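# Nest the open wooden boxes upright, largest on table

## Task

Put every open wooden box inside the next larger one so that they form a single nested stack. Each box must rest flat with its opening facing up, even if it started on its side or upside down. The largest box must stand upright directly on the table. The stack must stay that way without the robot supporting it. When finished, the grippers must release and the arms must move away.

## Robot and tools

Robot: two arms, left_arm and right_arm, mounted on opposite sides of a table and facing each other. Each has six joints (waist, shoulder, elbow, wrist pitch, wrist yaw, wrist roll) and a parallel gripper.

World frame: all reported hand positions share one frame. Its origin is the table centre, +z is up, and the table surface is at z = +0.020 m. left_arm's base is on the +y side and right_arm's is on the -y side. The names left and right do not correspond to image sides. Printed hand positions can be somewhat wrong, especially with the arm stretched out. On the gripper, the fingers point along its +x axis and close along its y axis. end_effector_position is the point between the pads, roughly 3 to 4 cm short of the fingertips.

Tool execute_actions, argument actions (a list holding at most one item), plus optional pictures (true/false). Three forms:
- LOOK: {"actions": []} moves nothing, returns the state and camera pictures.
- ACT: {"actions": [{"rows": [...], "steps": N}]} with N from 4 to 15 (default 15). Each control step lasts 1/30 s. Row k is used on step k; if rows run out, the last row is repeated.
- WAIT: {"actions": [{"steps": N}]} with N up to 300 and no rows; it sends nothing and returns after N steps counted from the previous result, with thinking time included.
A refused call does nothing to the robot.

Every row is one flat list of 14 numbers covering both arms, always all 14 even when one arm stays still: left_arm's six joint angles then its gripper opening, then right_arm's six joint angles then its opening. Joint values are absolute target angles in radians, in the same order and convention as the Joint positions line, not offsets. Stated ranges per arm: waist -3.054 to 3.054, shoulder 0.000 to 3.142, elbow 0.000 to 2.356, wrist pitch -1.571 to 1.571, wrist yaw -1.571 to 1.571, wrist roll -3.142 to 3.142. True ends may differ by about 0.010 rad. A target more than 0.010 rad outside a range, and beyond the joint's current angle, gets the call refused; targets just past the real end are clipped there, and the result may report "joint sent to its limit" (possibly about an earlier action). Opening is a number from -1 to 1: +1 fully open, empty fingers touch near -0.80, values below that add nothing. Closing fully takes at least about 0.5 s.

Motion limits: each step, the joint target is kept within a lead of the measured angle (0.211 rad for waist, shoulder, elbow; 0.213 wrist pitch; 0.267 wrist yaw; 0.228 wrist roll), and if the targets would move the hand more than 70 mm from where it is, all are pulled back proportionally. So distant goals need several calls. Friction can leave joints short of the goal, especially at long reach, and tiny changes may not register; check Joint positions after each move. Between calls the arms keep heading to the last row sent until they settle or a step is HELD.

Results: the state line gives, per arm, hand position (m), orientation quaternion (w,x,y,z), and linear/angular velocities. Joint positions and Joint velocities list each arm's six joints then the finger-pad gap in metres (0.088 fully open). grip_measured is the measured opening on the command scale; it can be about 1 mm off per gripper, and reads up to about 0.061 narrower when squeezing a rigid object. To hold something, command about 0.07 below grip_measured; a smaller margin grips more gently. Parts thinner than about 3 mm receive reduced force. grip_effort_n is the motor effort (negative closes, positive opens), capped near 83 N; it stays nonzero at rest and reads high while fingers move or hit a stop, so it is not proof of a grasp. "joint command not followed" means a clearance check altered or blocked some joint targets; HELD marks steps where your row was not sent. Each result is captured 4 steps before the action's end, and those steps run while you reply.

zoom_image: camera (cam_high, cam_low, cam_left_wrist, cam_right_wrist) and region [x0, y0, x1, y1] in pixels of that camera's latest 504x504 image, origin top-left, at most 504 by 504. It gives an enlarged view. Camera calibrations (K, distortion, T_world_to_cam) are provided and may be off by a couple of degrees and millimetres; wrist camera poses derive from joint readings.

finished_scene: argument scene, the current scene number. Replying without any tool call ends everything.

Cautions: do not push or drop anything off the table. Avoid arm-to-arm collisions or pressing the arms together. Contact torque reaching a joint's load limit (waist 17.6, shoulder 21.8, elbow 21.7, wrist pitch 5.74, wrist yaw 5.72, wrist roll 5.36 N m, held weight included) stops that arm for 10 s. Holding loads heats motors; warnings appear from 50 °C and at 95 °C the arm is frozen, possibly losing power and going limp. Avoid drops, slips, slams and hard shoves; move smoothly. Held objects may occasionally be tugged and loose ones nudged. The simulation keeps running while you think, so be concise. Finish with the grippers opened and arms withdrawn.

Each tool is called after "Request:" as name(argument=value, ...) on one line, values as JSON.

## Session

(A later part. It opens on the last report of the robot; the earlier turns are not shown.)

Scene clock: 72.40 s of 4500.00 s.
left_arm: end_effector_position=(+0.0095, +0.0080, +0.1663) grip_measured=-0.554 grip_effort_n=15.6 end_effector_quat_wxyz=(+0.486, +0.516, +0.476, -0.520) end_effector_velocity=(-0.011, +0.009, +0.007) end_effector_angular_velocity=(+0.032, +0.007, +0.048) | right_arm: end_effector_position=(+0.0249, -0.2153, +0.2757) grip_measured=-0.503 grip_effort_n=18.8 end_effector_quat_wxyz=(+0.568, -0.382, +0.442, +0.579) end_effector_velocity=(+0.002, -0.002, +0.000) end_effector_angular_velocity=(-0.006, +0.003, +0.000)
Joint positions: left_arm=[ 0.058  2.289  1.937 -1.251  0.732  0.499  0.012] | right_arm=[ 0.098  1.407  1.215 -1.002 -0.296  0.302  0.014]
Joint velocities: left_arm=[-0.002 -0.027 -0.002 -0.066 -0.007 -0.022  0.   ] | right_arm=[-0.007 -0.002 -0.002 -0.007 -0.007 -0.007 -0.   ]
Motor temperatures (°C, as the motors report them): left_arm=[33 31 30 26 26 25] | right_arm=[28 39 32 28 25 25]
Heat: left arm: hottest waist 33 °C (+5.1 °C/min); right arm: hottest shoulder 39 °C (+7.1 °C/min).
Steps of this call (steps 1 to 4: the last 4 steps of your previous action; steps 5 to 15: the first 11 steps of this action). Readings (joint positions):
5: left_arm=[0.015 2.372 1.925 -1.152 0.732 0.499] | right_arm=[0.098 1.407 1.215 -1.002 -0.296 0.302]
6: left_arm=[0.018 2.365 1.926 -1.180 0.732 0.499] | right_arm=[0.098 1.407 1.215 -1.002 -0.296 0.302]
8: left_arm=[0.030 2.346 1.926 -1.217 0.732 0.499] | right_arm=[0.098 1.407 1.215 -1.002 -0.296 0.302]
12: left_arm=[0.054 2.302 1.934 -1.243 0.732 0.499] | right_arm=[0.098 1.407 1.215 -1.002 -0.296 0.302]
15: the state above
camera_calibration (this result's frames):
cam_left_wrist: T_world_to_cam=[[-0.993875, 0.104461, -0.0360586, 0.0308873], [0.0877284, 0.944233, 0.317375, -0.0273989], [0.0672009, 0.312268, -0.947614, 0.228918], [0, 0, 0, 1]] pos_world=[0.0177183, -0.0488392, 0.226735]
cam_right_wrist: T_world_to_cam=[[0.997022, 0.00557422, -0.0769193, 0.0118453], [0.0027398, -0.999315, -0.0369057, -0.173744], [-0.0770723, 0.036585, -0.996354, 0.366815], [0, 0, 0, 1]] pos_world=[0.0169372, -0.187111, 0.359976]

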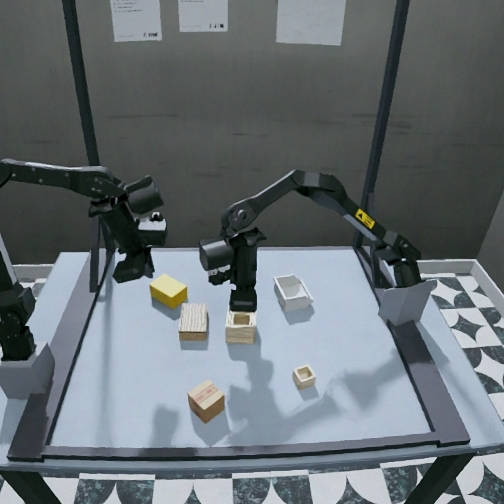

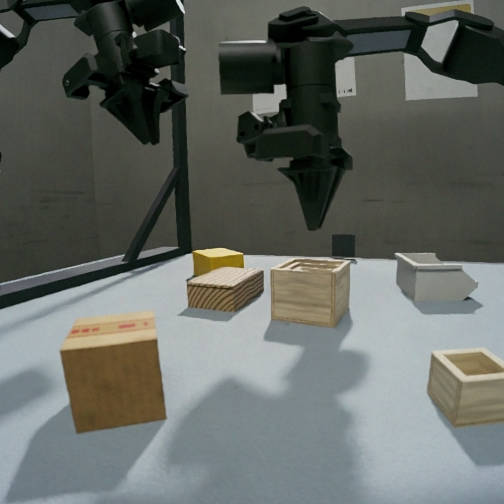

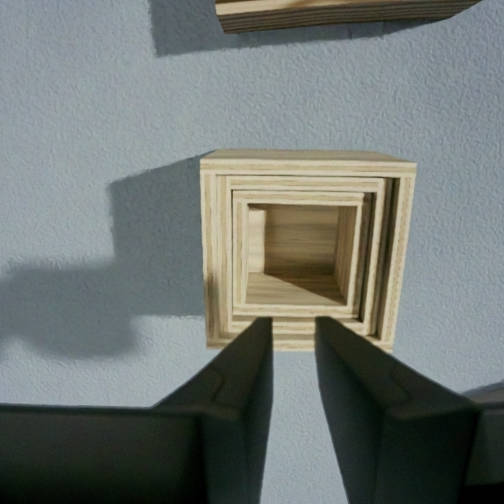

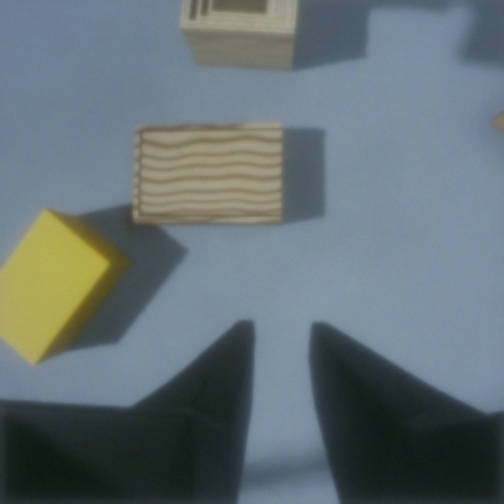

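Request:
execute_actions(actions=[{"rows":[[0.2,2.2,1.8,-1.2,0.7,0.45,-0.2,0.1,1.4,1.2,-1.0,-0.294,0.3,-0.5]],"steps":15}])

Request:
execute_actions(actions=[{"rows":[[0.44,2.38,1.515,-1.04,0.661,0.4,-0.2,0.1,1.4,1.2,-1.0,-0.294,0.3,-0.5]],"steps":15}])

Request:
execute_actions(actions=[{"steps":10}], pictures=true)

Scene clock: 73.13 s of 4500.00 s.
left_arm: end_effector_position=(+0.0542, +0.0375, +0.2074) grip_measured=-0.223 grip_effort_n=15.6 end_effector_quat_wxyz=(+0.559, +0.471, +0.482, -0.482) end_effector_velocity=(-0.022, +0.005, -0.018) end_effector_angular_velocity=(+0.049, +0.015, -0.022) | right_arm: end_effector_position=(+0.0249, -0.2153, +0.2757) grip_measured=-0.503 grip_effort_n=19.3 end_effector_quat_wxyz=(+0.568, -0.382, +0.442, +0.579) end_effector_velocity=(+0.001, -0.005, -0.001) end_effector_angular_velocity=(-0.021, +0.001, +0.000)
Joint positions: left_arm=[ 0.207  2.219  1.813 -1.205  0.704  0.456  0.028] | right_arm=[ 0.098  1.407  1.215 -1.002 -0.296  0.302  0.014]
Joint velocities: left_arm=[-0.056 -0.037 -0.061  0.007 -0.007 -0.007  0.007] | right_arm=[-0.002 -0.002 -0.002 -0.022 -0.007 -0.007 -0.   ]
Motor temperatures (°C, as the motors report them): left_arm=[33 31 30 26 26 25] | right_arm=[28 39 32 28 25 25]
Heat: left arm: hottest waist 33 °C (+5.1 °C/min); right arm: hottest shoulder 39 °C (+7.1 °C/min).
Steps of this call (steps 1 to 4: the last 4 steps of your previous action; steps 5 to 11: the robot went on to your last target; steps 12 to 22: the first 11 steps of this action). Readings (joint positions):
12: left_arm=[0.061 2.283 1.925 -1.247 0.732 0.495] | right_arm=[0.098 1.407 1.215 -1.002 -0.296 0.302]
13: left_arm=[0.072 2.268 1.898 -1.236 0.729 0.486] | right_arm=[0.098 1.407 1.215 -1.002 -0.296 0.302]
15: left_arm=[0.117 2.244 1.856 -1.228 0.717 0.472] | right_arm=[0.098 1.407 1.215 -1.002 -0.296 0.302]
19: left_arm=[0.197 2.225 1.823 -1.209 0.704 0.459] | right_arm=[0.098 1.407 1.215 -1.002 -0.296 0.302]
22: the state above

Scene clock: 73.63 s of 4500.00 s.
left_arm: end_effector_position=(+0.1438, +0.1223, +0.1770) grip_measured=-0.203 grip_effort_n=15.6 end_effector_quat_wxyz=(+0.610, +0.386, +0.568, -0.395) end_effector_velocity=(+0.190, +0.300, -0.082) end_effector_angular_velocity=(+0.136, +0.254, +1.004) | right_arm: end_effector_position=(+0.0249, -0.2153, +0.2757) grip_measured=-0.503 grip_effort_n=19.3 end_effector_quat_wxyz=(+0.568, -0.382, +0.442, +0.579) end_effector_velocity=(+0.002, -0.002, -0.000) end_effector_angular_velocity=(-0.004, -0.010, +0.000)
Joint positions: left_arm=[ 0.387  2.334  1.585 -1.072  0.672  0.413  0.029] | right_arm=[ 0.098  1.407  1.215 -1.002 -0.296  0.302  0.014]
Joint velocities: left_arm=[ 0.559  0.364 -0.589  0.168 -0.125 -0.095 -0.   ] | right_arm=[-0.002 -0.002 -0.002 -0.007  0.007 -0.007 -0.   ]
Motor temperatures (°C, as the motors report them): left_arm=[33 31 30 26 26 25] | right_arm=[28 39 32 28 25 25]
Heat: left arm: hottest waist 33 °C (+5.0 °C/min); right arm: hottest shoulder 39 °C (+7.0 °C/min).
Steps of this call (steps 1 to 4: the last 4 steps of your previous action; steps 5 to 15: the first 11 steps of this action). Readings (joint positions):
5: left_arm=[0.198 2.219 1.799 -1.193 0.704 0.451] | right_arm=[0.098 1.407 1.215 -1.002 -0.296 0.302]
6: left_arm=[0.205 2.221 1.783 -1.174 0.704 0.447] | right_arm=[0.098 1.407 1.215 -1.002 -0.296 0.302]
8: left_arm=[0.237 2.235 1.748 -1.147 0.699 0.439] | right_arm=[0.098 1.407 1.215 -1.002 -0.296 0.302]
12: left_arm=[0.325 2.292 1.656 -1.103 0.683 0.424] | right_arm=[0.098 1.407 1.215 -1.002 -0.296 0.302]
15: the state above

Scene clock: 73.97 s of 4500.00 s.
left_arm: end_effector_position=(+0.1604, +0.1500, +0.1665) grip_measured=-0.203 grip_effort_n=15.6 end_effector_quat_wxyz=(+0.618, +0.358, +0.594, -0.370) end_effector_velocity=(-0.003, +0.010, -0.008) end_effector_angular_velocity=(+0.035, +0.005, +0.004) | right_arm: end_effector_position=(+0.0249, -0.2153, +0.2757) grip_measured=-0.503 grip_effort_n=19.3 end_effector_quat_wxyz=(+0.568, -0.382, +0.442, +0.579) end_effector_velocity=(+0.000, -0.004, +0.000) end_effector_angular_velocity=(-0.017, +0.002, +0.002)
Joint positions: left_arm=[ 0.436  2.371  1.525 -1.043  0.664  0.404  0.029] | right_arm=[ 0.098  1.407  1.215 -1.002 -0.296  0.302  0.014]
Joint velocities: left_arm=[-0.007 -0.002 -0.037  0.007 -0.022  0.007 -0.   ] | right_arm=[-0.002 -0.002  0.002 -0.022 -0.007 -0.007 -0.   ]
Motor temperatures (°C, as the motors report them): left_arm=[33 31 30 26 26 25] | right_arm=[28 39 32 28 25 25]
Heat: left arm: hottest waist 33 °C (+5.0 °C/min); right arm: hottest shoulder 39 °C (+7.0 °C/min).
Kept back: nothing.
Steps of this call (steps 1 to 4: the last 4 steps of your previous action; steps 5 to 10: the robot went on to your last target). Readings (joint positions):
1: left_arm=[0.405 2.346 1.567 -1.066 0.669 0.411] | right_arm=[0.098 1.407 1.215 -1.002 -0.296 0.302]
2: left_arm=[0.418 2.357 1.553 -1.061 0.666 0.409] | right_arm=[0.098 1.407 1.215 -1.002 -0.296 0.302]
4: left_arm=[0.434 2.370 1.535 -1.054 0.664 0.406] | right_arm=[0.098 1.407 1.215 -1.002 -0.296 0.302]
8: left_arm=[0.436 2.371 1.526 -1.045 0.664 0.404] | right_arm=[0.098 1.407 1.215 -1.002 -0.296 0.302]
10: the state above
camera_calibration (this result's frames):
cam_left_wrist: T_world_to_cam=[[-0.895763, -0.44328, -0.0333321, 0.231962], [-0.432639, 0.852116, 0.294486, -0.0736887], [-0.102137, 0.278211, -0.955074, 0.208128], [0, 0, 0, 1]] pos_world=[0.19716, 0.107712, 0.22821]
cam_right_wrist: T_world_to_cam=[[0.997022, 0.00557422, -0.0769193, 0.0118453], [0.0027398, -0.999315, -0.0369057, -0.173744], [-0.0770723, 0.036585, -0.996354, 0.366815], [0, 0, 0, 1]] pos_world=[0.0169372, -0.187111, 0.359976]

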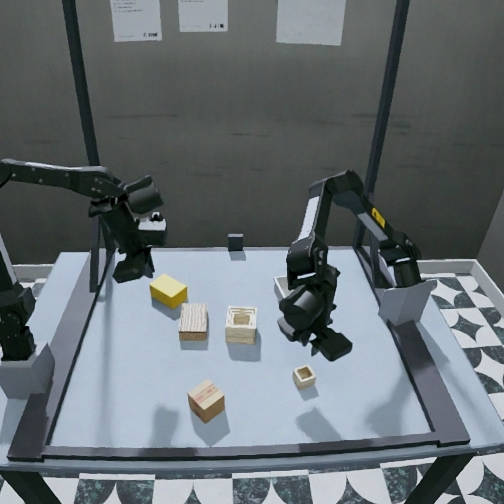

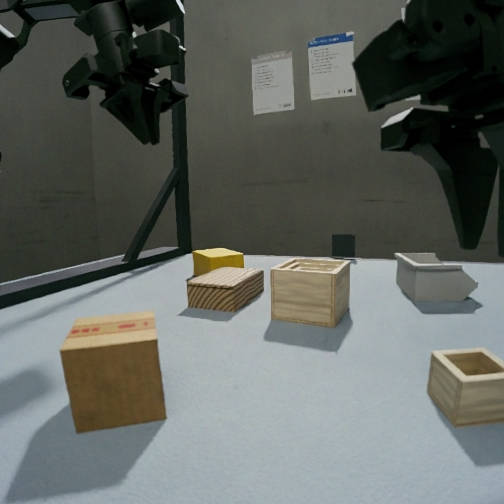

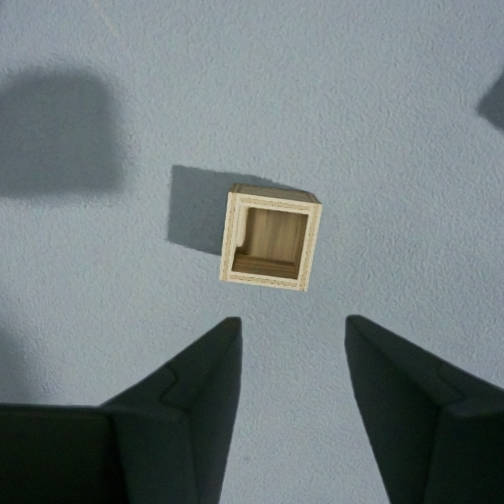

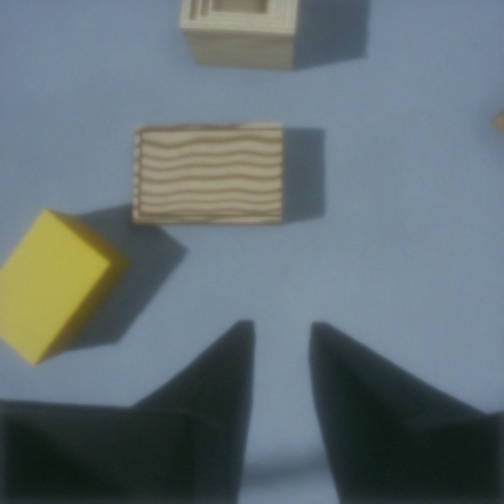

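Request:
execute_actions(actions=[{"rows":[[0.423,2.52,1.546,-0.94,0.657,0.4,-0.2,0.1,1.4,1.2,-1.0,-0.294,0.3,-0.5]],"steps":15}])

Request:
execute_actions(actions=[{"steps":8}], pictures=true)

Scene clock: 74.87 s of 4500.00 s.
left_arm: end_effector_position=(+0.1890, +0.1610, +0.1254) grip_measured=-0.203 grip_effort_n=15.6 end_effector_quat_wxyz=(+0.610, +0.361, +0.606, -0.363) end_effector_velocity=(+0.010, -0.007, -0.001) end_effector_angular_velocity=(-0.025, -0.045, -0.035) | right_arm: end_effector_position=(+0.0249, -0.2153, +0.2757) grip_measured=-0.503 grip_effort_n=19.3 end_effector_quat_wxyz=(+0.568, -0.382, +0.442, +0.579) end_effector_velocity=(+0.000, -0.002, -0.000) end_effector_angular_velocity=(-0.008, +0.003, +0.005)
Joint positions: left_arm=[ 0.423  2.51   1.54  -0.947  0.659  0.403  0.029] | right_arm=[ 0.098  1.407  1.215 -1.002 -0.296  0.302  0.014]
Joint velocities: left_arm=[-0.002  0.002  0.002  0.066 -0.007 -0.007  0.   ] | right_arm=[-0.002 -0.002 -0.002 -0.007 -0.007 -0.007 -0.   ]
Motor temperatures (°C, as the motors report them): left_arm=[34 31 30 26 26 25] | right_arm=[28 39 32 28 25 25]
Heat: left arm: hottest waist 34 °C (+6.0 °C/min); right arm: hottest shoulder 39 °C (+7.0 °C/min).
Steps of this call (steps 1 to 16: the robot went on to your last target; steps 17 to 27: the first 11 steps of this action). Readings (joint positions):
17: left_arm=[0.435 2.382 1.521 -1.036 0.664 0.403] | right_arm=[0.098 1.407 1.215 -1.002 -0.296 0.302]
18: left_arm=[0.434 2.399 1.527 -1.012 0.664 0.403] | right_arm=[0.098 1.407 1.215 -1.002 -0.296 0.302]
20: left_arm=[0.431 2.444 1.541 -0.971 0.663 0.403] | right_arm=[0.098 1.407 1.215 -1.002 -0.296 0.302]
24: left_arm=[0.424 2.505 1.540 -0.955 0.659 0.403] | right_arm=[0.098 1.407 1.215 -1.002 -0.296 0.302]
27: the state above

Scene clock: 75.13 s of 4500.00 s.
left_arm: end_effector_position=(+0.1901, +0.1601, +0.1255) grip_measured=-0.203 grip_effort_n=15.6 end_effector_quat_wxyz=(+0.611, +0.362, +0.603, -0.364) end_effector_velocity=(+0.002, +0.002, -0.000) end_effector_angular_velocity=(+0.015, -0.018, -0.013) | right_arm: end_effector_position=(+0.0249, -0.2153, +0.2757) grip_measured=-0.503 grip_effort_n=18.8 end_effector_quat_wxyz=(+0.568, -0.382, +0.442, +0.579) end_effector_velocity=(+0.003, -0.000, +0.002) end_effector_angular_velocity=(+0.002, -0.009, -0.003)
Joint positions: left_arm=[ 0.423  2.51   1.541 -0.942  0.659  0.403  0.029] | right_arm=[ 0.098  1.407  1.215 -1.002 -0.296  0.302  0.014]
Joint velocities: left_arm=[-0.002 -0.002 -0.002  0.007 -0.022  0.007 -0.   ] | right_arm=[-0.007 -0.002  0.002 -0.007  0.007 -0.007 -0.   ]
Motor temperatures (°C, as the motors report them): left_arm=[34 31 30 26 26 25] | right_arm=[28 39 32 28 25 25]
Heat: left arm: hottest waist 34 °C (+5.1 °C/min); right arm: hottest shoulder 39 °C (+7.1 °C/min).
Kept back: nothing.
Steps of this call (steps 1 to 4: the last 4 steps of your previous action; steps 5 to 8: the robot went on to your last target). Readings (joint positions):
1: left_arm=[0.423 2.510 1.540 -0.945 0.659 0.403] | right_arm=[0.098 1.407 1.215 -1.002 -0.296 0.302]
2: left_arm=[0.423 2.510 1.541 -0.944 0.659 0.403] | right_arm=[0.098 1.407 1.215 -1.002 -0.296 0.302]
4: left_arm=[0.423 2.510 1.541 -0.943 0.659 0.403] | right_arm=[0.098 1.407 1.215 -1.002 -0.296 0.302]
8: the state above
camera_calibration (this result's frames):
cam_left_wrist: T_world_to_cam=[[-0.89434, -0.4463, -0.0311845, 0.261658], [-0.431983, 0.843309, 0.319721, -0.0592622], [-0.116393, 0.29941, -0.946999, 0.16743], [0, 0, 0, 1]] pos_world=[0.227899, 0.116624, 0.185663]
cam_right_wrist: T_world_to_cam=[[0.997022, 0.00557422, -0.0769193, 0.0118453], [0.0027398, -0.999315, -0.0369057, -0.173744], [-0.0770723, 0.036585, -0.996354, 0.366815], [0, 0, 0, 1]] pos_world=[0.0169372, -0.187111, 0.359976]

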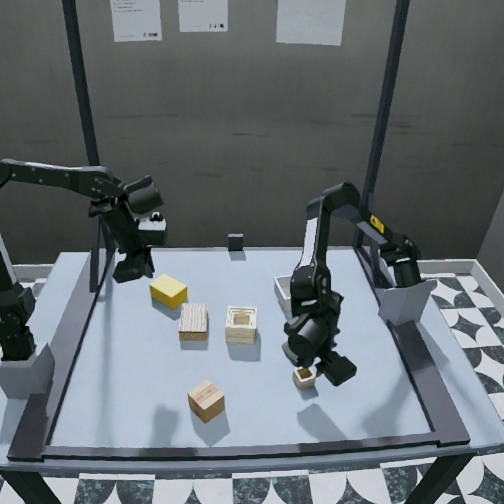

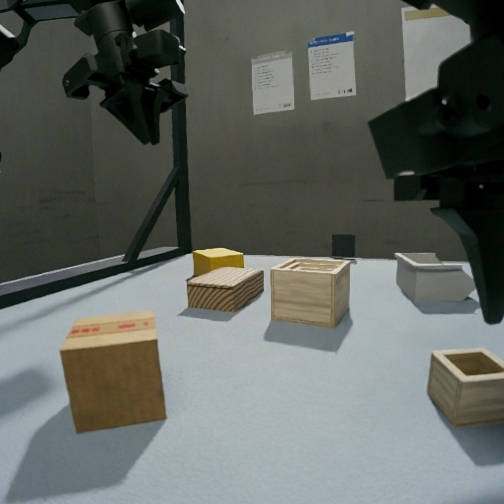

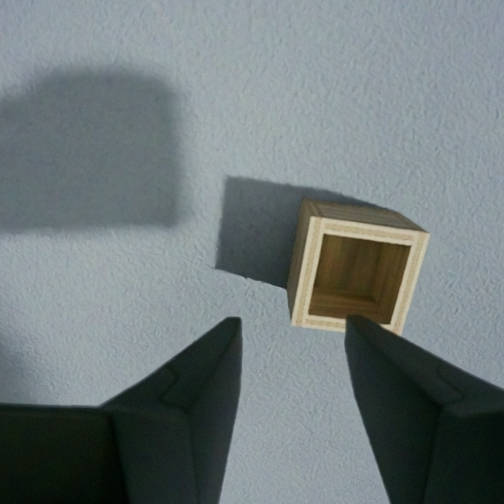

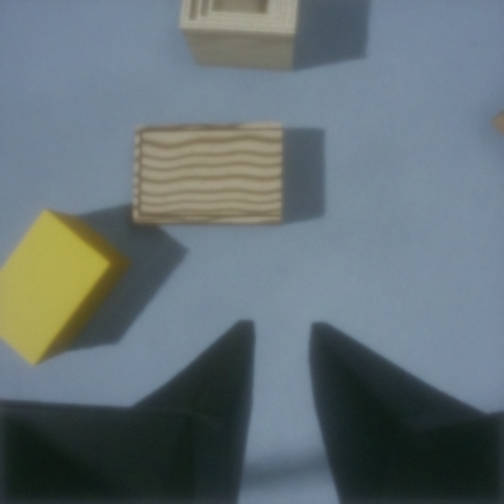

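Request:
execute_actions(actions=[{"rows":[[0.39,2.54,1.515,-0.87,0.668,0.38,-0.2,0.1,1.4,1.2,-1.0,-0.294,0.3,-0.5]],"steps":10}])

Request:
execute_actions(actions=[{"rows":[[0.359,2.562,1.48,-0.79,0.678,0.36,-0.2,0.1,1.4,1.2,-1.0,-0.294,0.3,-0.5]],"steps":15}], pictures=true)

Scene clock: 75.47 s of 4500.00 s.
left_arm: end_effector_position=(+0.1910, +0.1561, +0.1129) grip_measured=-0.203 grip_effort_n=15.6 end_effector_quat_wxyz=(+0.610, +0.369, +0.597, -0.369) end_effector_velocity=(-0.024, +0.009, -0.075) end_effector_angular_velocity=(+0.113, +0.073, -0.051) | right_arm: end_effector_position=(+0.0249, -0.2153, +0.2757) grip_measured=-0.503 grip_effort_n=19.3 end_effector_quat_wxyz=(+0.568, -0.382, +0.442, +0.579) end_effector_velocity=(-0.000, -0.003, -0.004) end_effector_angular_velocity=(-0.017, -0.003, +0.020)
Joint positions: left_arm=[ 0.397  2.523  1.528 -0.888  0.662  0.387  0.029] | right_arm=[ 0.098  1.407  1.215 -1.002 -0.296  0.302  0.014]
Joint velocities: left_arm=[-0.144  0.076 -0.09   0.11   0.007 -0.022  0.   ] | right_arm=[ 0.002  0.002 -0.007 -0.007 -0.007 -0.022 -0.   ]
Motor temperatures (°C, as the motors report them): left_arm=[34 31 30 26 26 25] | right_arm=[28 39 32 28 25 25]
Heat: left arm: hottest waist 34 °C (+5.0 °C/min); right arm: hottest shoulder 39 °C (+7.1 °C/min).
Steps of this call (steps 1 to 4: the robot went on to your last target; steps 5 to 10: the first 6 steps of this action). Readings (joint positions):
5: left_arm=[0.422 2.511 1.540 -0.936 0.659 0.400] | right_arm=[0.098 1.407 1.215 -1.002 -0.296 0.302]
6: left_arm=[0.419 2.513 1.537 -0.918 0.659 0.396] | right_arm=[0.098 1.407 1.215 -1.002 -0.296 0.302]
8: left_arm=[0.408 2.518 1.534 -0.897 0.660 0.391] | right_arm=[0.098 1.407 1.215 -1.002 -0.296 0.302]
10: the state above

Scene clock: 75.97 s of 4500.00 s.
left_arm: end_effector_position=(+0.1901, +0.1581, +0.0870) grip_measured=-0.203 grip_effort_n=15.6 end_effector_quat_wxyz=(+0.603, +0.376, +0.596, -0.374) end_effector_velocity=(+0.000, -0.003, -0.003) end_effector_angular_velocity=(-0.010, -0.003, +0.006) | right_arm: end_effector_position=(+0.0249, -0.2153, +0.2757) grip_measured=-0.503 grip_effort_n=19.3 end_effector_quat_wxyz=(+0.568, -0.382, +0.442, +0.579) end_effector_velocity=(-0.000, -0.002, +0.001) end_effector_angular_velocity=(-0.004, +0.009, -0.008)
Joint positions: left_arm=[ 0.357  2.552  1.485 -0.797  0.673  0.364  0.029] | right_arm=[ 0.098  1.407  1.215 -1.002 -0.296  0.302  0.014]
Joint velocities: left_arm=[-0.007  0.002 -0.002  0.022  0.007 -0.022 -0.   ] | right_arm=[-0.002 -0.007 -0.002 -0.007 -0.007  0.007 -0.   ]
Motor temperatures (°C, as the motors report them): left_arm=[34 31 30 26 26 25] | right_arm=[28 39 32 28 25 25]
Heat: left arm: hottest waist 34 °C (+5.0 °C/min); right arm: hottest shoulder 39 °C (+7.0 °C/min).
Steps of this call (steps 1 to 4: the last 4 steps of your previous action; steps 5 to 15: the first 11 steps of this action). Readings (joint positions):
5: left_arm=[0.387 2.531 1.517 -0.868 0.664 0.381] | right_arm=[0.098 1.407 1.215 -1.002 -0.296 0.302]
6: left_arm=[0.385 2.532 1.511 -0.847 0.667 0.377] | right_arm=[0.098 1.407 1.215 -1.002 -0.296 0.302]
8: left_arm=[0.376 2.538 1.503 -0.823 0.670 0.371] | right_arm=[0.098 1.407 1.215 -1.002 -0.296 0.302]
12: left_arm=[0.360 2.551 1.488 -0.803 0.672 0.366] | right_arm=[0.098 1.407 1.215 -1.002 -0.296 0.302]
15: the state above
camera_calibration (this result's frames):
cam_left_wrist: T_world_to_cam=[[-0.911101, -0.410572, -0.0364126, 0.257522], [-0.399517, 0.857918, 0.323054, -0.0539983], [-0.101398, 0.308882, -0.94568, 0.127162], [0, 0, 0, 1]] pos_world=[0.22595, 0.11278, 0.147076]
cam_right_wrist: T_world_to_cam=[[0.997022, 0.00557422, -0.0769193, 0.0118453], [0.0027398, -0.999315, -0.0369057, -0.173744], [-0.0770723, 0.036585, -0.996354, 0.366815], [0, 0, 0, 1]] pos_world=[0.0169372, -0.187111, 0.359976]

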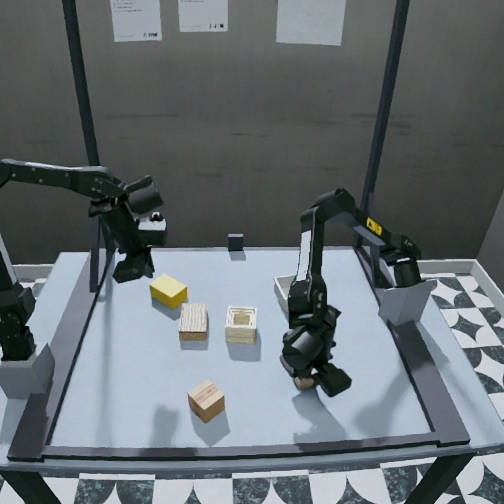

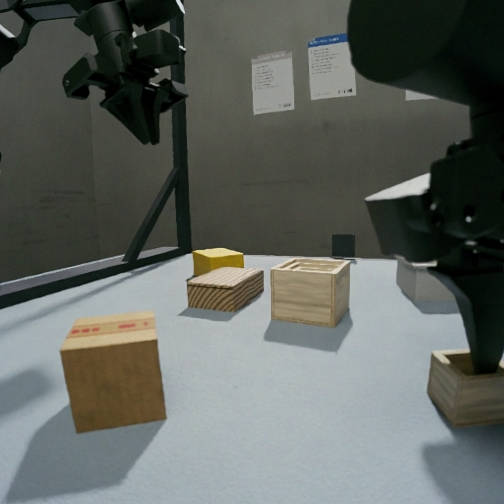

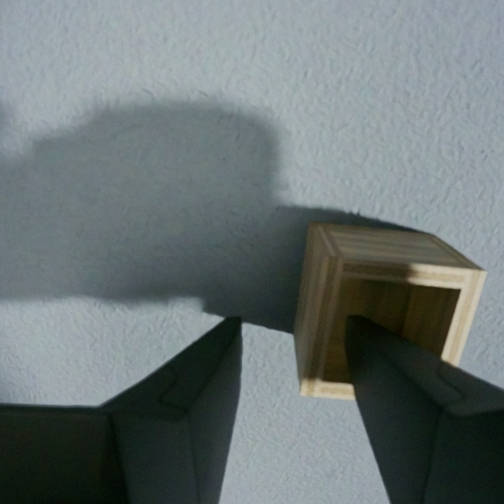

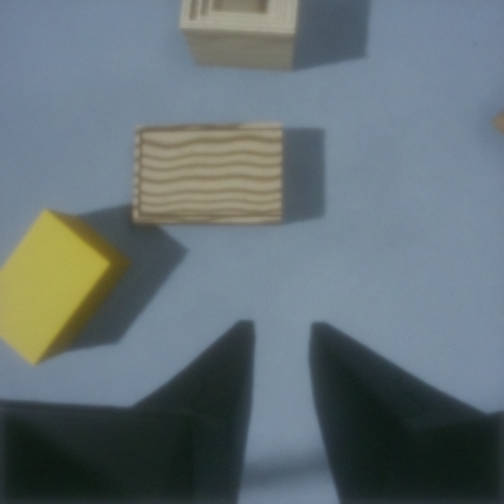

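Request:
execute_actions(actions=[{"rows":[[0.34,2.585,1.475,-0.765,0.68,0.36,-0.2,0.1,1.4,1.2,-1.0,-0.294,0.3,-0.5]],"steps":12}])

Request:
execute_actions(actions=[{"rows":[[0.34,2.585,1.475,-0.765,0.68,0.36,-1,0.1,1.4,1.2,-1.0,-0.294,0.3,-0.5]],"steps":15}])

Request:
execute_actions(actions=[{"rows":[[0.42,2.48,1.54,-0.97,0.66,0.4,-1,0.1,1.4,1.2,-1.0,-0.294,0.3,-0.5]],"steps":15}], pictures=true)

Scene clock: 76.40 s of 4500.00 s.
left_arm: end_effector_position=(+0.1903, +0.1590, +0.0761) grip_measured=-0.203 grip_effort_n=15.6 end_effector_quat_wxyz=(+0.598, +0.380, +0.597, -0.376) end_effector_velocity=(-0.005, +0.006, -0.020) end_effector_angular_velocity=(+0.029, +0.028, +0.001) | right_arm: end_effector_position=(+0.0249, -0.2153, +0.2757) grip_measured=-0.503 grip_effort_n=19.3 end_effector_quat_wxyz=(+0.568, -0.382, +0.442, +0.579) end_effector_velocity=(+0.002, -0.006, -0.003) end_effector_angular_velocity=(-0.024, -0.013, -0.001)
Joint positions: left_arm=[ 0.341  2.572  1.48  -0.771  0.676  0.363  0.029] | right_arm=[ 0.098  1.407  1.215 -1.002 -0.296  0.302  0.014]
Joint velocities: left_arm=[-0.032  0.032 -0.017  0.022  0.007 -0.007 -0.   ] | right_arm=[ 0.002 -0.002 -0.007 -0.022  0.007 -0.007  0.   ]
Motor temperatures (°C, as the motors report them): left_arm=[34 31 30 26 26 25] | right_arm=[28 39 32 28 25 25]
Heat: left arm: hottest waist 34 °C (+5.1 °C/min); right arm: hottest shoulder 39 °C (+7.1 °C/min).
Steps of this call (steps 1 to 4: the last 4 steps of your previous action; step 5: the robot went on to your last target; steps 6 to 13: the first 8 steps of this action). Readings (joint positions):
6: left_arm=[0.357 2.554 1.484 -0.791 0.674 0.363] | right_arm=[0.098 1.407 1.215 -1.002 -0.296 0.302]
7: left_arm=[0.356 2.556 1.484 -0.784 0.675 0.363] | right_arm=[0.098 1.407 1.215 -1.002 -0.296 0.302]
9: left_arm=[0.350 2.562 1.484 -0.776 0.675 0.363] | right_arm=[0.098 1.407 1.215 -1.002 -0.296 0.302]
13: the state above

Scene clock: 76.90 s of 4500.00 s.
left_arm: end_effector_position=(+0.1908, +0.1587, +0.0755) grip_measured=-0.726 grip_effort_n=-83.5 end_effector_quat_wxyz=(+0.599, +0.380, +0.596, -0.377) end_effector_velocity=(-0.005, -0.004, -0.004) end_effector_angular_velocity=(+0.001, +0.005, -0.010) | right_arm: end_effector_position=(+0.0249, -0.2153, +0.2757) grip_measured=-0.503 grip_effort_n=19.3 end_effector_quat_wxyz=(+0.568, -0.382, +0.442, +0.579) end_effector_velocity=(+0.004, -0.001, +0.000) end_effector_angular_velocity=(-0.003, -0.010, -0.005)
Joint positions: left_arm=[ 0.341  2.574  1.48  -0.765  0.677  0.363  0.003] | right_arm=[ 0.098  1.407  1.215 -1.002 -0.296  0.302  0.014]
Joint velocities: left_arm=[-0.017 -0.002 -0.002  0.007  0.007 -0.007  0.   ] | right_arm=[-0.007 -0.002 -0.002 -0.007  0.007 -0.007  0.   ]
Motor temperatures (°C, as the motors report them): left_arm=[34 31 30 26 26 25] | right_arm=[28 39 32 28 25 25]
Heat: left arm: hottest waist 34 °C (+5.0 °C/min); right arm: hottest shoulder 39 °C (+7.0 °C/min).
Steps of this call (steps 1 to 4: the last 4 steps of your previous action; steps 5 to 15: the first 11 steps of this action). Readings (joint positions):
5: left_arm=[0.340 2.573 1.480 -0.768 0.676 0.363] | right_arm=[0.098 1.407 1.215 -1.002 -0.296 0.302]
6: left_arm=[0.340 2.573 1.480 -0.768 0.676 0.363] | right_arm=[0.098 1.407 1.215 -1.002 -0.296 0.302]
8: left_arm=[0.340 2.574 1.480 -0.768 0.677 0.363] | right_arm=[0.098 1.407 1.215 -1.002 -0.296 0.302]
12: left_arm=[0.341 2.574 1.480 -0.765 0.677 0.363] | right_arm=[0.098 1.407 1.215 -1.002 -0.296 0.302]
15: the state above

Scene clock: 77.40 s of 4500.00 s.
left_arm: end_effector_position=(+0.1837, +0.1578, +0.1293) grip_measured=-0.726 grip_effort_n=-83.5 end_effector_quat_wxyz=(+0.611, +0.358, +0.606, -0.364) end_effector_velocity=(-0.017, +0.001, +0.007) end_effector_angular_velocity=(+0.053, +0.022, -0.003) | right_arm: end_effector_position=(+0.0249, -0.2153, +0.2757) grip_measured=-0.503 grip_effort_n=18.8 end_effector_quat_wxyz=(+0.568, -0.382, +0.442, +0.579) end_effector_velocity=(+0.000, -0.002, -0.000) end_effector_angular_velocity=(-0.008, +0.003, +0.005)
Joint positions: left_arm=[ 0.419  2.49   1.535 -0.956  0.666  0.395  0.003] | right_arm=[ 0.098  1.407  1.215 -1.002 -0.296  0.302  0.014]
Joint velocities: left_arm=[-0.017 -0.032  0.012 -0.095 -0.022  0.022  0.   ] | right_arm=[-0.002 -0.002 -0.002 -0.007 -0.007 -0.007 -0.   ]
Motor temperatures (°C, as the motors report them): left_arm=[34 31 30 26 26 25] | right_arm=[28 39 32 28 25 25]
Heat: left arm: hottest waist 34 °C (+5.1 °C/min); right arm: hottest shoulder 39 °C (+7.1 °C/min).
Steps of this call (steps 1 to 4: the last 4 steps of your previous action; steps 5 to 15: the first 11 steps of this action). Readings (joint positions):
5: left_arm=[0.342 2.571 1.485 -0.782 0.677 0.365] | right_arm=[0.098 1.407 1.215 -1.002 -0.296 0.302]
6: left_arm=[0.349 2.566 1.494 -0.832 0.677 0.371] | right_arm=[0.098 1.407 1.215 -1.002 -0.296 0.302]
8: left_arm=[0.373 2.545 1.501 -0.896 0.670 0.382] | right_arm=[0.098 1.407 1.215 -1.002 -0.296 0.302]
12: left_arm=[0.414 2.503 1.527 -0.941 0.667 0.391] | right_arm=[0.098 1.407 1.215 -1.002 -0.296 0.302]
15: the state above
camera_calibration (this result's frames):
cam_left_wrist: T_world_to_cam=[[-0.891932, -0.451498, -0.0246483, 0.254575], [-0.434965, 0.841824, 0.319589, -0.0604984], [-0.123544, 0.295772, -0.947236, 0.172912], [0, 0, 0, 1]] pos_world=[0.222111, 0.114726, 0.189398]
cam_right_wrist: T_world_to_cam=[[0.997022, 0.00557422, -0.0769193, 0.0118453], [0.0027398, -0.999315, -0.0369057, -0.173744], [-0.0770723, 0.036585, -0.996354, 0.366815], [0, 0, 0, 1]] pos_world=[0.0169372, -0.187111, 0.359976]

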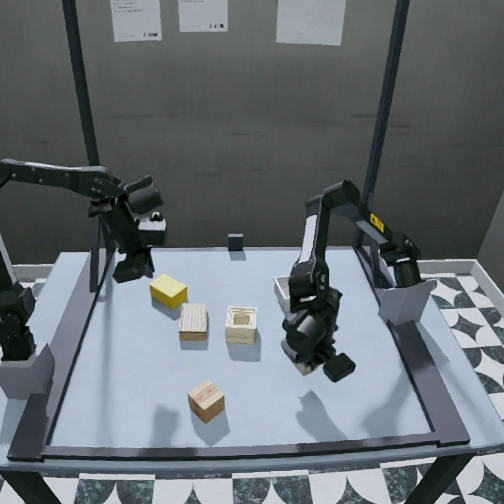

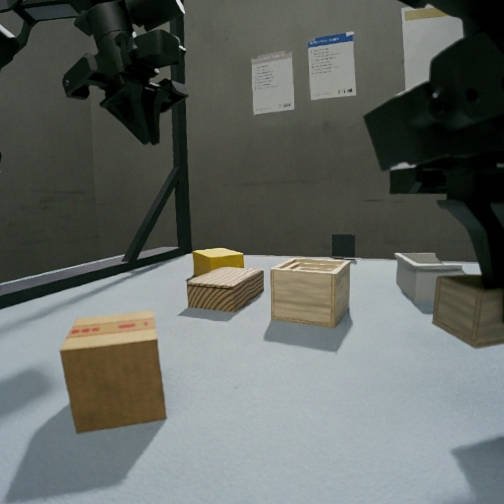

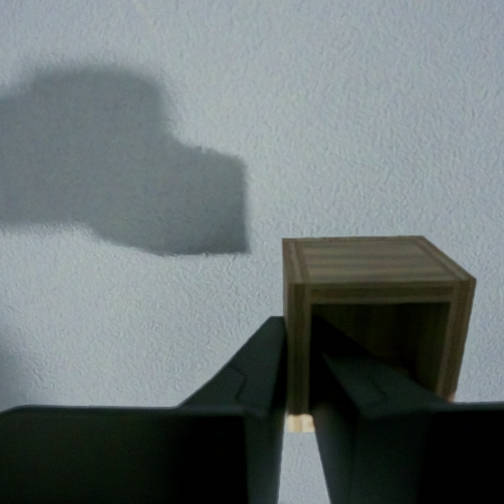

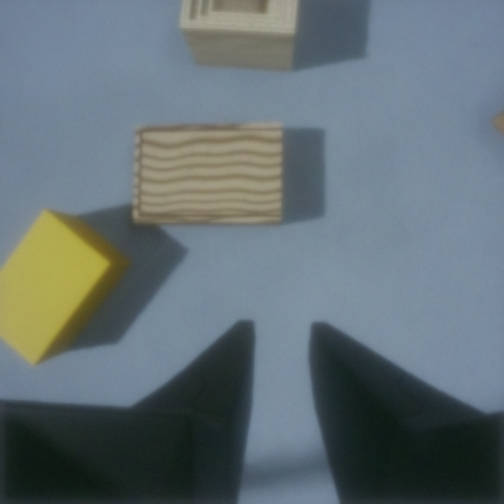

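Request:
execute_actions(actions=[{"rows":[[0.44,2.36,1.55,-1.08,0.66,0.42,-1,0.1,1.4,1.2,-1.0,-0.294,0.3,-0.5]],"steps":12}])

Request:
execute_actions(actions=[{"rows":[[0.25,2.22,1.78,-1.2,0.7,0.46,-1,0.1,1.4,1.2,-1.0,-0.294,0.3,-0.5]],"steps":15}])

Request:
execute_actions(actions=[{"rows":[[0.09,2.28,1.93,-1.25,0.73,0.5,-1,0.1,1.4,1.2,-1.0,-0.294,0.3,-0.5]],"steps":15}])

Request:
execute_actions(actions=[{"steps":8}], pictures=true)

Scene clock: 77.90 s of 4500.00 s.
left_arm: end_effector_position=(+0.1602, +0.1474, +0.1684) grip_measured=-0.726 grip_effort_n=-83.5 end_effector_quat_wxyz=(+0.615, +0.363, +0.594, -0.371) end_effector_velocity=(-0.031, -0.046, +0.099) end_effector_angular_velocity=(-0.132, -0.161, -0.132) | right_arm: end_effector_position=(+0.0249, -0.2153, +0.2757) grip_measured=-0.503 grip_effort_n=18.8 end_effector_quat_wxyz=(+0.568, -0.382, +0.442, +0.579) end_effector_velocity=(+0.001, -0.003, -0.002) end_effector_angular_velocity=(-0.013, +0.007, -0.010)
Joint positions: left_arm=[ 0.433  2.378  1.548 -1.063  0.66   0.415  0.003] | right_arm=[ 0.098  1.407  1.215 -1.002 -0.296  0.302  0.014]
Joint velocities: left_arm=[ 0.042 -0.261  0.066 -0.095 -0.007  0.022 -0.   ] | right_arm=[-0.002 -0.002 -0.007 -0.007 -0.007  0.007 -0.   ]
Motor temperatures (°C, as the motors report them): left_arm=[34 31 30 26 26 25] | right_arm=[28 38 32 28 25 25]
Heat: left arm: hottest waist 34 °C (+5.0 °C/min); right arm: hottest shoulder 38 °C (+6.0 °C/min).
Steps of this call (steps 1 to 4: the last 4 steps of your previous action; steps 5 to 7: the robot went on to your last target; steps 8 to 15: the first 8 steps of this action). Readings (joint positions):
8: left_arm=[0.418 2.482 1.536 -0.974 0.663 0.399] | right_arm=[0.098 1.407 1.215 -1.002 -0.296 0.302]
9: left_arm=[0.420 2.471 1.536 -1.004 0.661 0.403] | right_arm=[0.098 1.407 1.215 -1.002 -0.296 0.302]
11: left_arm=[0.424 2.440 1.536 -1.040 0.660 0.409] | right_arm=[0.098 1.407 1.215 -1.002 -0.296 0.302]
15: the state above

Scene clock: 78.40 s of 4500.00 s.
left_arm: end_effector_position=(+0.0819, +0.0604, +0.2018) grip_measured=-0.726 grip_effort_n=-83.5 end_effector_quat_wxyz=(+0.575, +0.450, +0.508, -0.457) end_effector_velocity=(-0.191, -0.150, +0.082) end_effector_angular_velocity=(-0.151, -0.141, -0.627) | right_arm: end_effector_position=(+0.0249, -0.2153, +0.2757) grip_measured=-0.503 grip_effort_n=18.8 end_effector_quat_wxyz=(+0.568, -0.382, +0.442, +0.579) end_effector_velocity=(+0.000, -0.002, -0.000) end_effector_angular_velocity=(-0.008, +0.003, +0.005)
Joint positions: left_arm=[ 0.262  2.246  1.749 -1.181  0.695  0.452  0.003] | right_arm=[ 0.098  1.407  1.215 -1.002 -0.296  0.302  0.014]
Joint velocities: left_arm=[-0.305 -0.344  0.325 -0.139  0.066  0.051 -0.   ] | right_arm=[-0.002 -0.002 -0.002 -0.007 -0.007 -0.007 -0.   ]
Motor temperatures (°C, as the motors report them): left_arm=[34 31 30 26 26 25] | right_arm=[28 38 32 28 25 25]
Heat: left arm: hottest waist 34 °C (+5.1 °C/min); right arm: hottest shoulder 38 °C (+6.1 °C/min).
Steps of this call (steps 1 to 4: the last 4 steps of your previous action; steps 5 to 15: the first 11 steps of this action). Readings (joint positions):
5: left_arm=[0.433 2.367 1.557 -1.084 0.659 0.419] | right_arm=[0.098 1.407 1.215 -1.002 -0.296 0.302]
6: left_arm=[0.424 2.366 1.572 -1.102 0.659 0.422] | right_arm=[0.098 1.407 1.215 -1.002 -0.296 0.302]
8: left_arm=[0.389 2.352 1.611 -1.121 0.664 0.430] | right_arm=[0.098 1.407 1.215 -1.002 -0.296 0.302]
12: left_arm=[0.307 2.289 1.700 -1.161 0.683 0.444] | right_arm=[0.098 1.407 1.215 -1.002 -0.296 0.302]
15: the state above

Scene clock: 78.90 s of 4500.00 s.
left_arm: end_effector_position=(+0.0107, +0.0107, +0.1752) grip_measured=-0.726 grip_effort_n=-83.5 end_effector_quat_wxyz=(+0.495, +0.513, +0.472, -0.518) end_effector_velocity=(+0.015, -0.002, +0.009) end_effector_angular_velocity=(-0.018, +0.002, +0.028) | right_arm: end_effector_position=(+0.0249, -0.2153, +0.2757) grip_measured=-0.503 grip_effort_n=19.3 end_effector_quat_wxyz=(+0.568, -0.382, +0.442, +0.579) end_effector_velocity=(-0.003, -0.007, +0.001) end_effector_angular_velocity=(-0.016, +0.011, +0.027)
Joint positions: left_arm=[ 0.075  2.263  1.916 -1.245  0.728  0.495  0.003] | right_arm=[ 0.098  1.407  1.215 -1.002 -0.296  0.302  0.014]
Joint velocities: left_arm=[ 0.037  0.032  0.042 -0.022  0.007  0.007 -0.   ] | right_arm=[ 0.002 -0.012 -0.002 -0.022 -0.022 -0.022 -0.   ]
Motor temperatures (°C, as the motors report them): left_arm=[34 31 30 26 26 25] | right_arm=[28 38 32 28 25 25]
Heat: left arm: hottest waist 34 °C (+5.0 °C/min); right arm: hottest shoulder 38 °C (+6.0 °C/min).
Steps of this call (steps 1 to 4: the last 4 steps of your previous action; steps 5 to 15: the first 11 steps of this action). Readings (joint positions):
5: left_arm=[0.244 2.228 1.784 -1.205 0.697 0.460] | right_arm=[0.098 1.407 1.215 -1.002 -0.296 0.302]
6: left_arm=[0.231 2.240 1.810 -1.219 0.698 0.468] | right_arm=[0.098 1.407 1.215 -1.002 -0.296 0.302]
8: left_arm=[0.182 2.258 1.858 -1.222 0.710 0.480] | right_arm=[0.098 1.407 1.215 -1.002 -0.296 0.302]
12: left_arm=[0.090 2.261 1.905 -1.240 0.727 0.492] | right_arm=[0.098 1.407 1.215 -1.002 -0.296 0.302]
15: the state above

Scene clock: 79.17 s of 4500.00 s.
left_arm: end_effector_position=(+0.0166, +0.0115, +0.1783) grip_measured=-0.726 grip_effort_n=-83.5 end_effector_quat_wxyz=(+0.500, +0.509, +0.473, -0.516) end_effector_velocity=(-0.001, -0.001, +0.001) end_effector_angular_velocity=(+0.003, -0.007, +0.004) | right_arm: end_effector_position=(+0.0249, -0.2153, +0.2757) grip_measured=-0.503 grip_effort_n=18.8 end_effector_quat_wxyz=(+0.568, -0.382, +0.442, +0.579) end_effector_velocity=(+0.002, -0.005, -0.001) end_effector_angular_velocity=(-0.020, +0.001, -0.004)
Joint positions: left_arm=[ 0.089  2.269  1.92  -1.248  0.728  0.497  0.003] | right_arm=[ 0.098  1.407  1.215 -1.002 -0.296  0.302  0.014]
Joint velocities: left_arm=[-0.002  0.002  0.012 -0.007 -0.007 -0.007  0.   ] | right_arm=[-0.007 -0.002 -0.002 -0.022 -0.007 -0.007 -0.   ]
Motor temperatures (°C, as the motors report them): left_arm=[34 31 30 26 26 25] | right_arm=[28 38 32 28 25 25]
Heat: left arm: hottest waist 34 °C (+5.1 °C/min); right arm: hottest shoulder 38 °C (+6.1 °C/min).
Kept back: nothing.
Steps of this call (steps 1 to 4: the last 4 steps of your previous action; steps 5 to 8: the robot went on to your last target). Readings (joint positions):
1: left_arm=[0.077 2.264 1.917 -1.246 0.728 0.495] | right_arm=[0.098 1.407 1.215 -1.002 -0.296 0.302]
2: left_arm=[0.080 2.265 1.918 -1.246 0.728 0.496] | right_arm=[0.098 1.407 1.215 -1.002 -0.296 0.302]
4: left_arm=[0.086 2.268 1.919 -1.247 0.728 0.496] | right_arm=[0.098 1.407 1.215 -1.002 -0.296 0.302]
8: the state above
camera_calibration (this result's frames):
cam_left_wrist: T_world_to_cam=[[-0.995308, 0.0822585, -0.0509549, 0.0408916], [0.0634603, 0.952452, 0.298005, -0.031329], [0.0730455, 0.293373, -0.953203, 0.239775], [0, 0, 0, 1]] pos_world=[0.0251734, -0.0438678, 0.239974]
cam_right_wrist: T_world_to_cam=[[0.997022, 0.00557422, -0.0769193, 0.0118453], [0.0027398, -0.999315, -0.0369057, -0.173744], [-0.0770723, 0.036585, -0.996354, 0.366815], [0, 0, 0, 1]] pos_world=[0.0169372, -0.187111, 0.359976]

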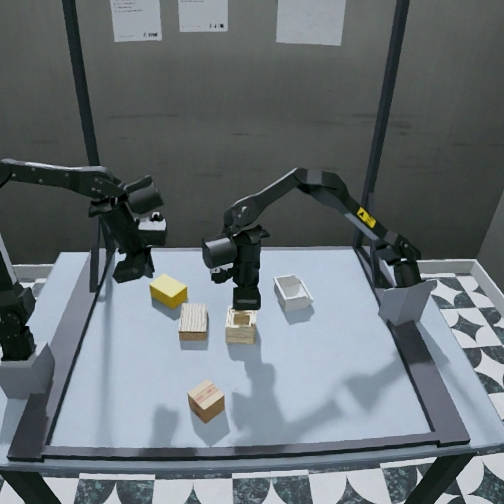

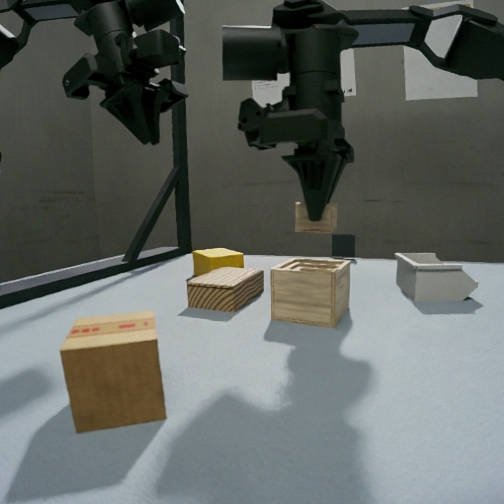

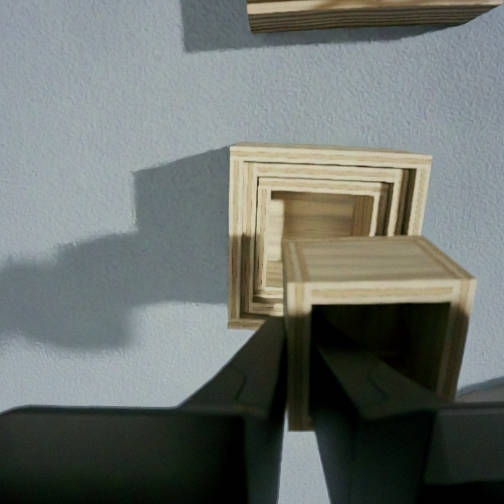

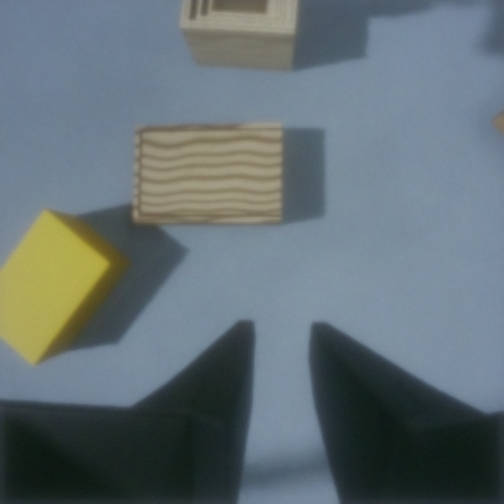

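Request:
execute_actions(actions=[{"rows":[[0.043,2.335,1.912,-1.185,0.73,0.5,-1,0.1,1.4,1.2,-1.0,-0.294,0.3,-0.5]],"steps":15}])

Request:
execute_actions(actions=[{"steps":6}], pictures=true)

Scene clock: 79.83 s of 4500.00 s.
left_arm: end_effector_position=(+0.0187, +0.0077, +0.1440) grip_measured=-0.726 grip_effort_n=-83.5 end_effector_quat_wxyz=(+0.479, +0.523, +0.477, -0.520) end_effector_velocity=(+0.003, -0.003, +0.001) end_effector_angular_velocity=(-0.014, -0.014, +0.009) | right_arm: end_effector_position=(+0.0249, -0.2153, +0.2757) grip_measured=-0.503 grip_effort_n=19.3 end_effector_quat_wxyz=(+0.568, -0.382, +0.442, +0.579) end_effector_velocity=(-0.002, -0.003, -0.000) end_effector_angular_velocity=(-0.011, +0.017, +0.010)
Joint positions: left_arm=[ 0.037  2.327  1.915 -1.191  0.728  0.497  0.003] | right_arm=[ 0.098  1.407  1.215 -1.002 -0.296  0.302  0.014]
Joint velocities: left_arm=[ 0.002 -0.002 -0.002  0.022 -0.007 -0.022 -0.   ] | right_arm=[-0.002 -0.002 -0.002 -0.007 -0.022 -0.007 -0.   ]
Motor temperatures (°C, as the motors report them): left_arm=[34 31 30 26 26 25] | right_arm=[28 38 32 28 25 25]
Heat: left arm: hottest waist 34 °C (+5.0 °C/min); right arm: hottest shoulder 38 °C (+6.0 °C/min).
Steps of this call (steps 1 to 9: the robot went on to your last target; steps 10 to 20: the first 11 steps of this action). Readings (joint positions):
10: left_arm=[0.088 2.273 1.921 -1.246 0.728 0.497] | right_arm=[0.098 1.407 1.215 -1.002 -0.296 0.302]
11: left_arm=[0.084 2.280 1.921 -1.231 0.728 0.497] | right_arm=[0.098 1.407 1.215 -1.002 -0.296 0.302]
13: left_arm=[0.069 2.294 1.921 -1.209 0.728 0.497] | right_arm=[0.098 1.407 1.215 -1.002 -0.296 0.302]
17: left_arm=[0.042 2.323 1.916 -1.196 0.728 0.497] | right_arm=[0.098 1.407 1.215 -1.002 -0.296 0.302]
20: the state above

Scene clock: 80.03 s of 4500.00 s.
left_arm: end_effector_position=(+0.0191, +0.0073, +0.1442) grip_measured=-0.726 grip_effort_n=-83.5 end_effector_quat_wxyz=(+0.479, +0.523, +0.476, -0.520) end_effector_velocity=(-0.002, +0.004, -0.000) end_effector_angular_velocity=(+0.019, +0.000, +0.020) | right_arm: end_effector_position=(+0.0249, -0.2153, +0.2757) grip_measured=-0.503 grip_effort_n=18.4 end_effector_quat_wxyz=(+0.568, -0.382, +0.442, +0.579) end_effector_velocity=(-0.001, -0.005, -0.001) end_effector_angular_velocity=(-0.025, +0.015, +0.005)
Joint positions: left_arm=[ 0.038  2.327  1.915 -1.188  0.728  0.497  0.003] | right_arm=[ 0.098  1.407  1.215 -1.002 -0.296  0.302  0.014]
Joint velocities: left_arm=[-0.002 -0.002 -0.002 -0.022 -0.007 -0.007 -0.   ] | right_arm=[-0.002 -0.002 -0.002 -0.022 -0.022 -0.007 -0.   ]
Motor temperatures (°C, as the motors report them): left_arm=[34 31 30 26 26 25] | right_arm=[28 38 32 28 25 25]
Heat: left arm: hottest waist 34 °C (+4.1 °C/min); right arm: hottest shoulder 38 °C (+6.1 °C/min).
Kept back: nothing.
Steps of this call (steps 1 to 4: the last 4 steps of your previous action; steps 5 to 6: the robot went on to your last target). Readings (joint positions):
1: left_arm=[0.038 2.327 1.915 -1.189 0.728 0.497] | right_arm=[0.098 1.407 1.215 -1.002 -0.296 0.302]
2: left_arm=[0.038 2.327 1.915 -1.188 0.728 0.497] | right_arm=[0.098 1.407 1.215 -1.002 -0.296 0.302]
4: left_arm=[0.038 2.327 1.915 -1.188 0.728 0.497] | right_arm=[0.098 1.407 1.215 -1.002 -0.296 0.302]
6: the state above
camera_calibration (this result's frames):
cam_left_wrist: T_world_to_cam=[[-0.99226, 0.119281, -0.0345206, 0.0393842], [0.101404, 0.93881, 0.329169, -0.0224915], [0.071672, 0.323121, -0.94364, 0.206821], [0, 0, 0, 1]] pos_world=[0.0265368, -0.0504108, 0.203928]
cam_right_wrist: T_world_to_cam=[[0.997022, 0.00557422, -0.0769193, 0.0118453], [0.0027398, -0.999315, -0.0369057, -0.173744], [-0.0770723, 0.036585, -0.996354, 0.366815], [0, 0, 0, 1]] pos_world=[0.0169372, -0.187111, 0.359976]

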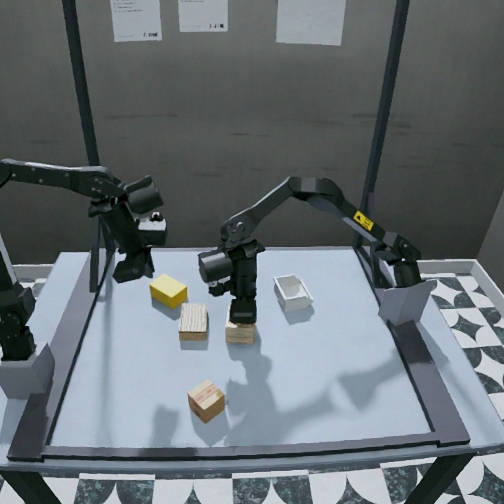

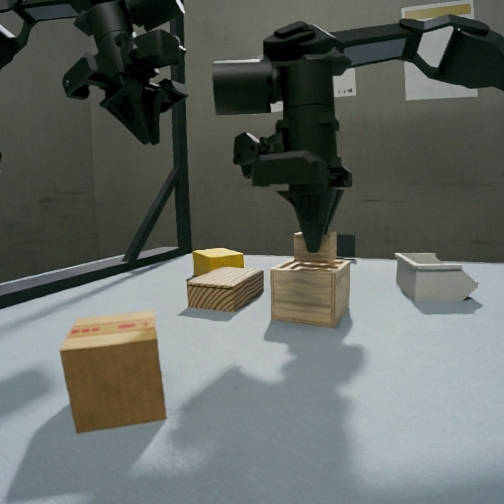

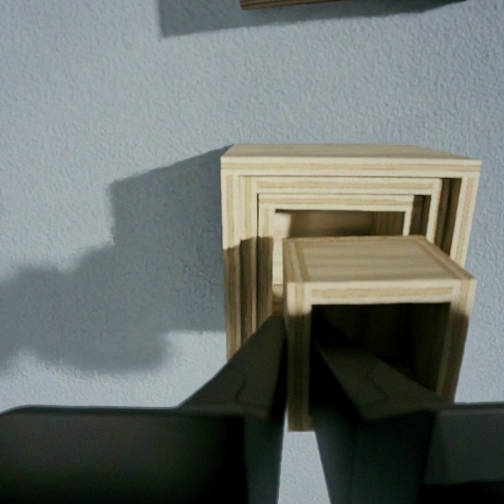

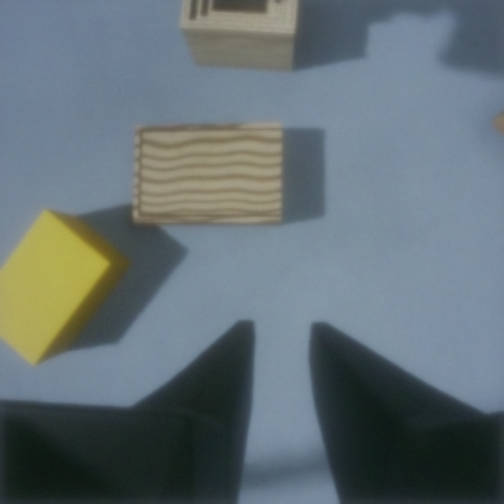

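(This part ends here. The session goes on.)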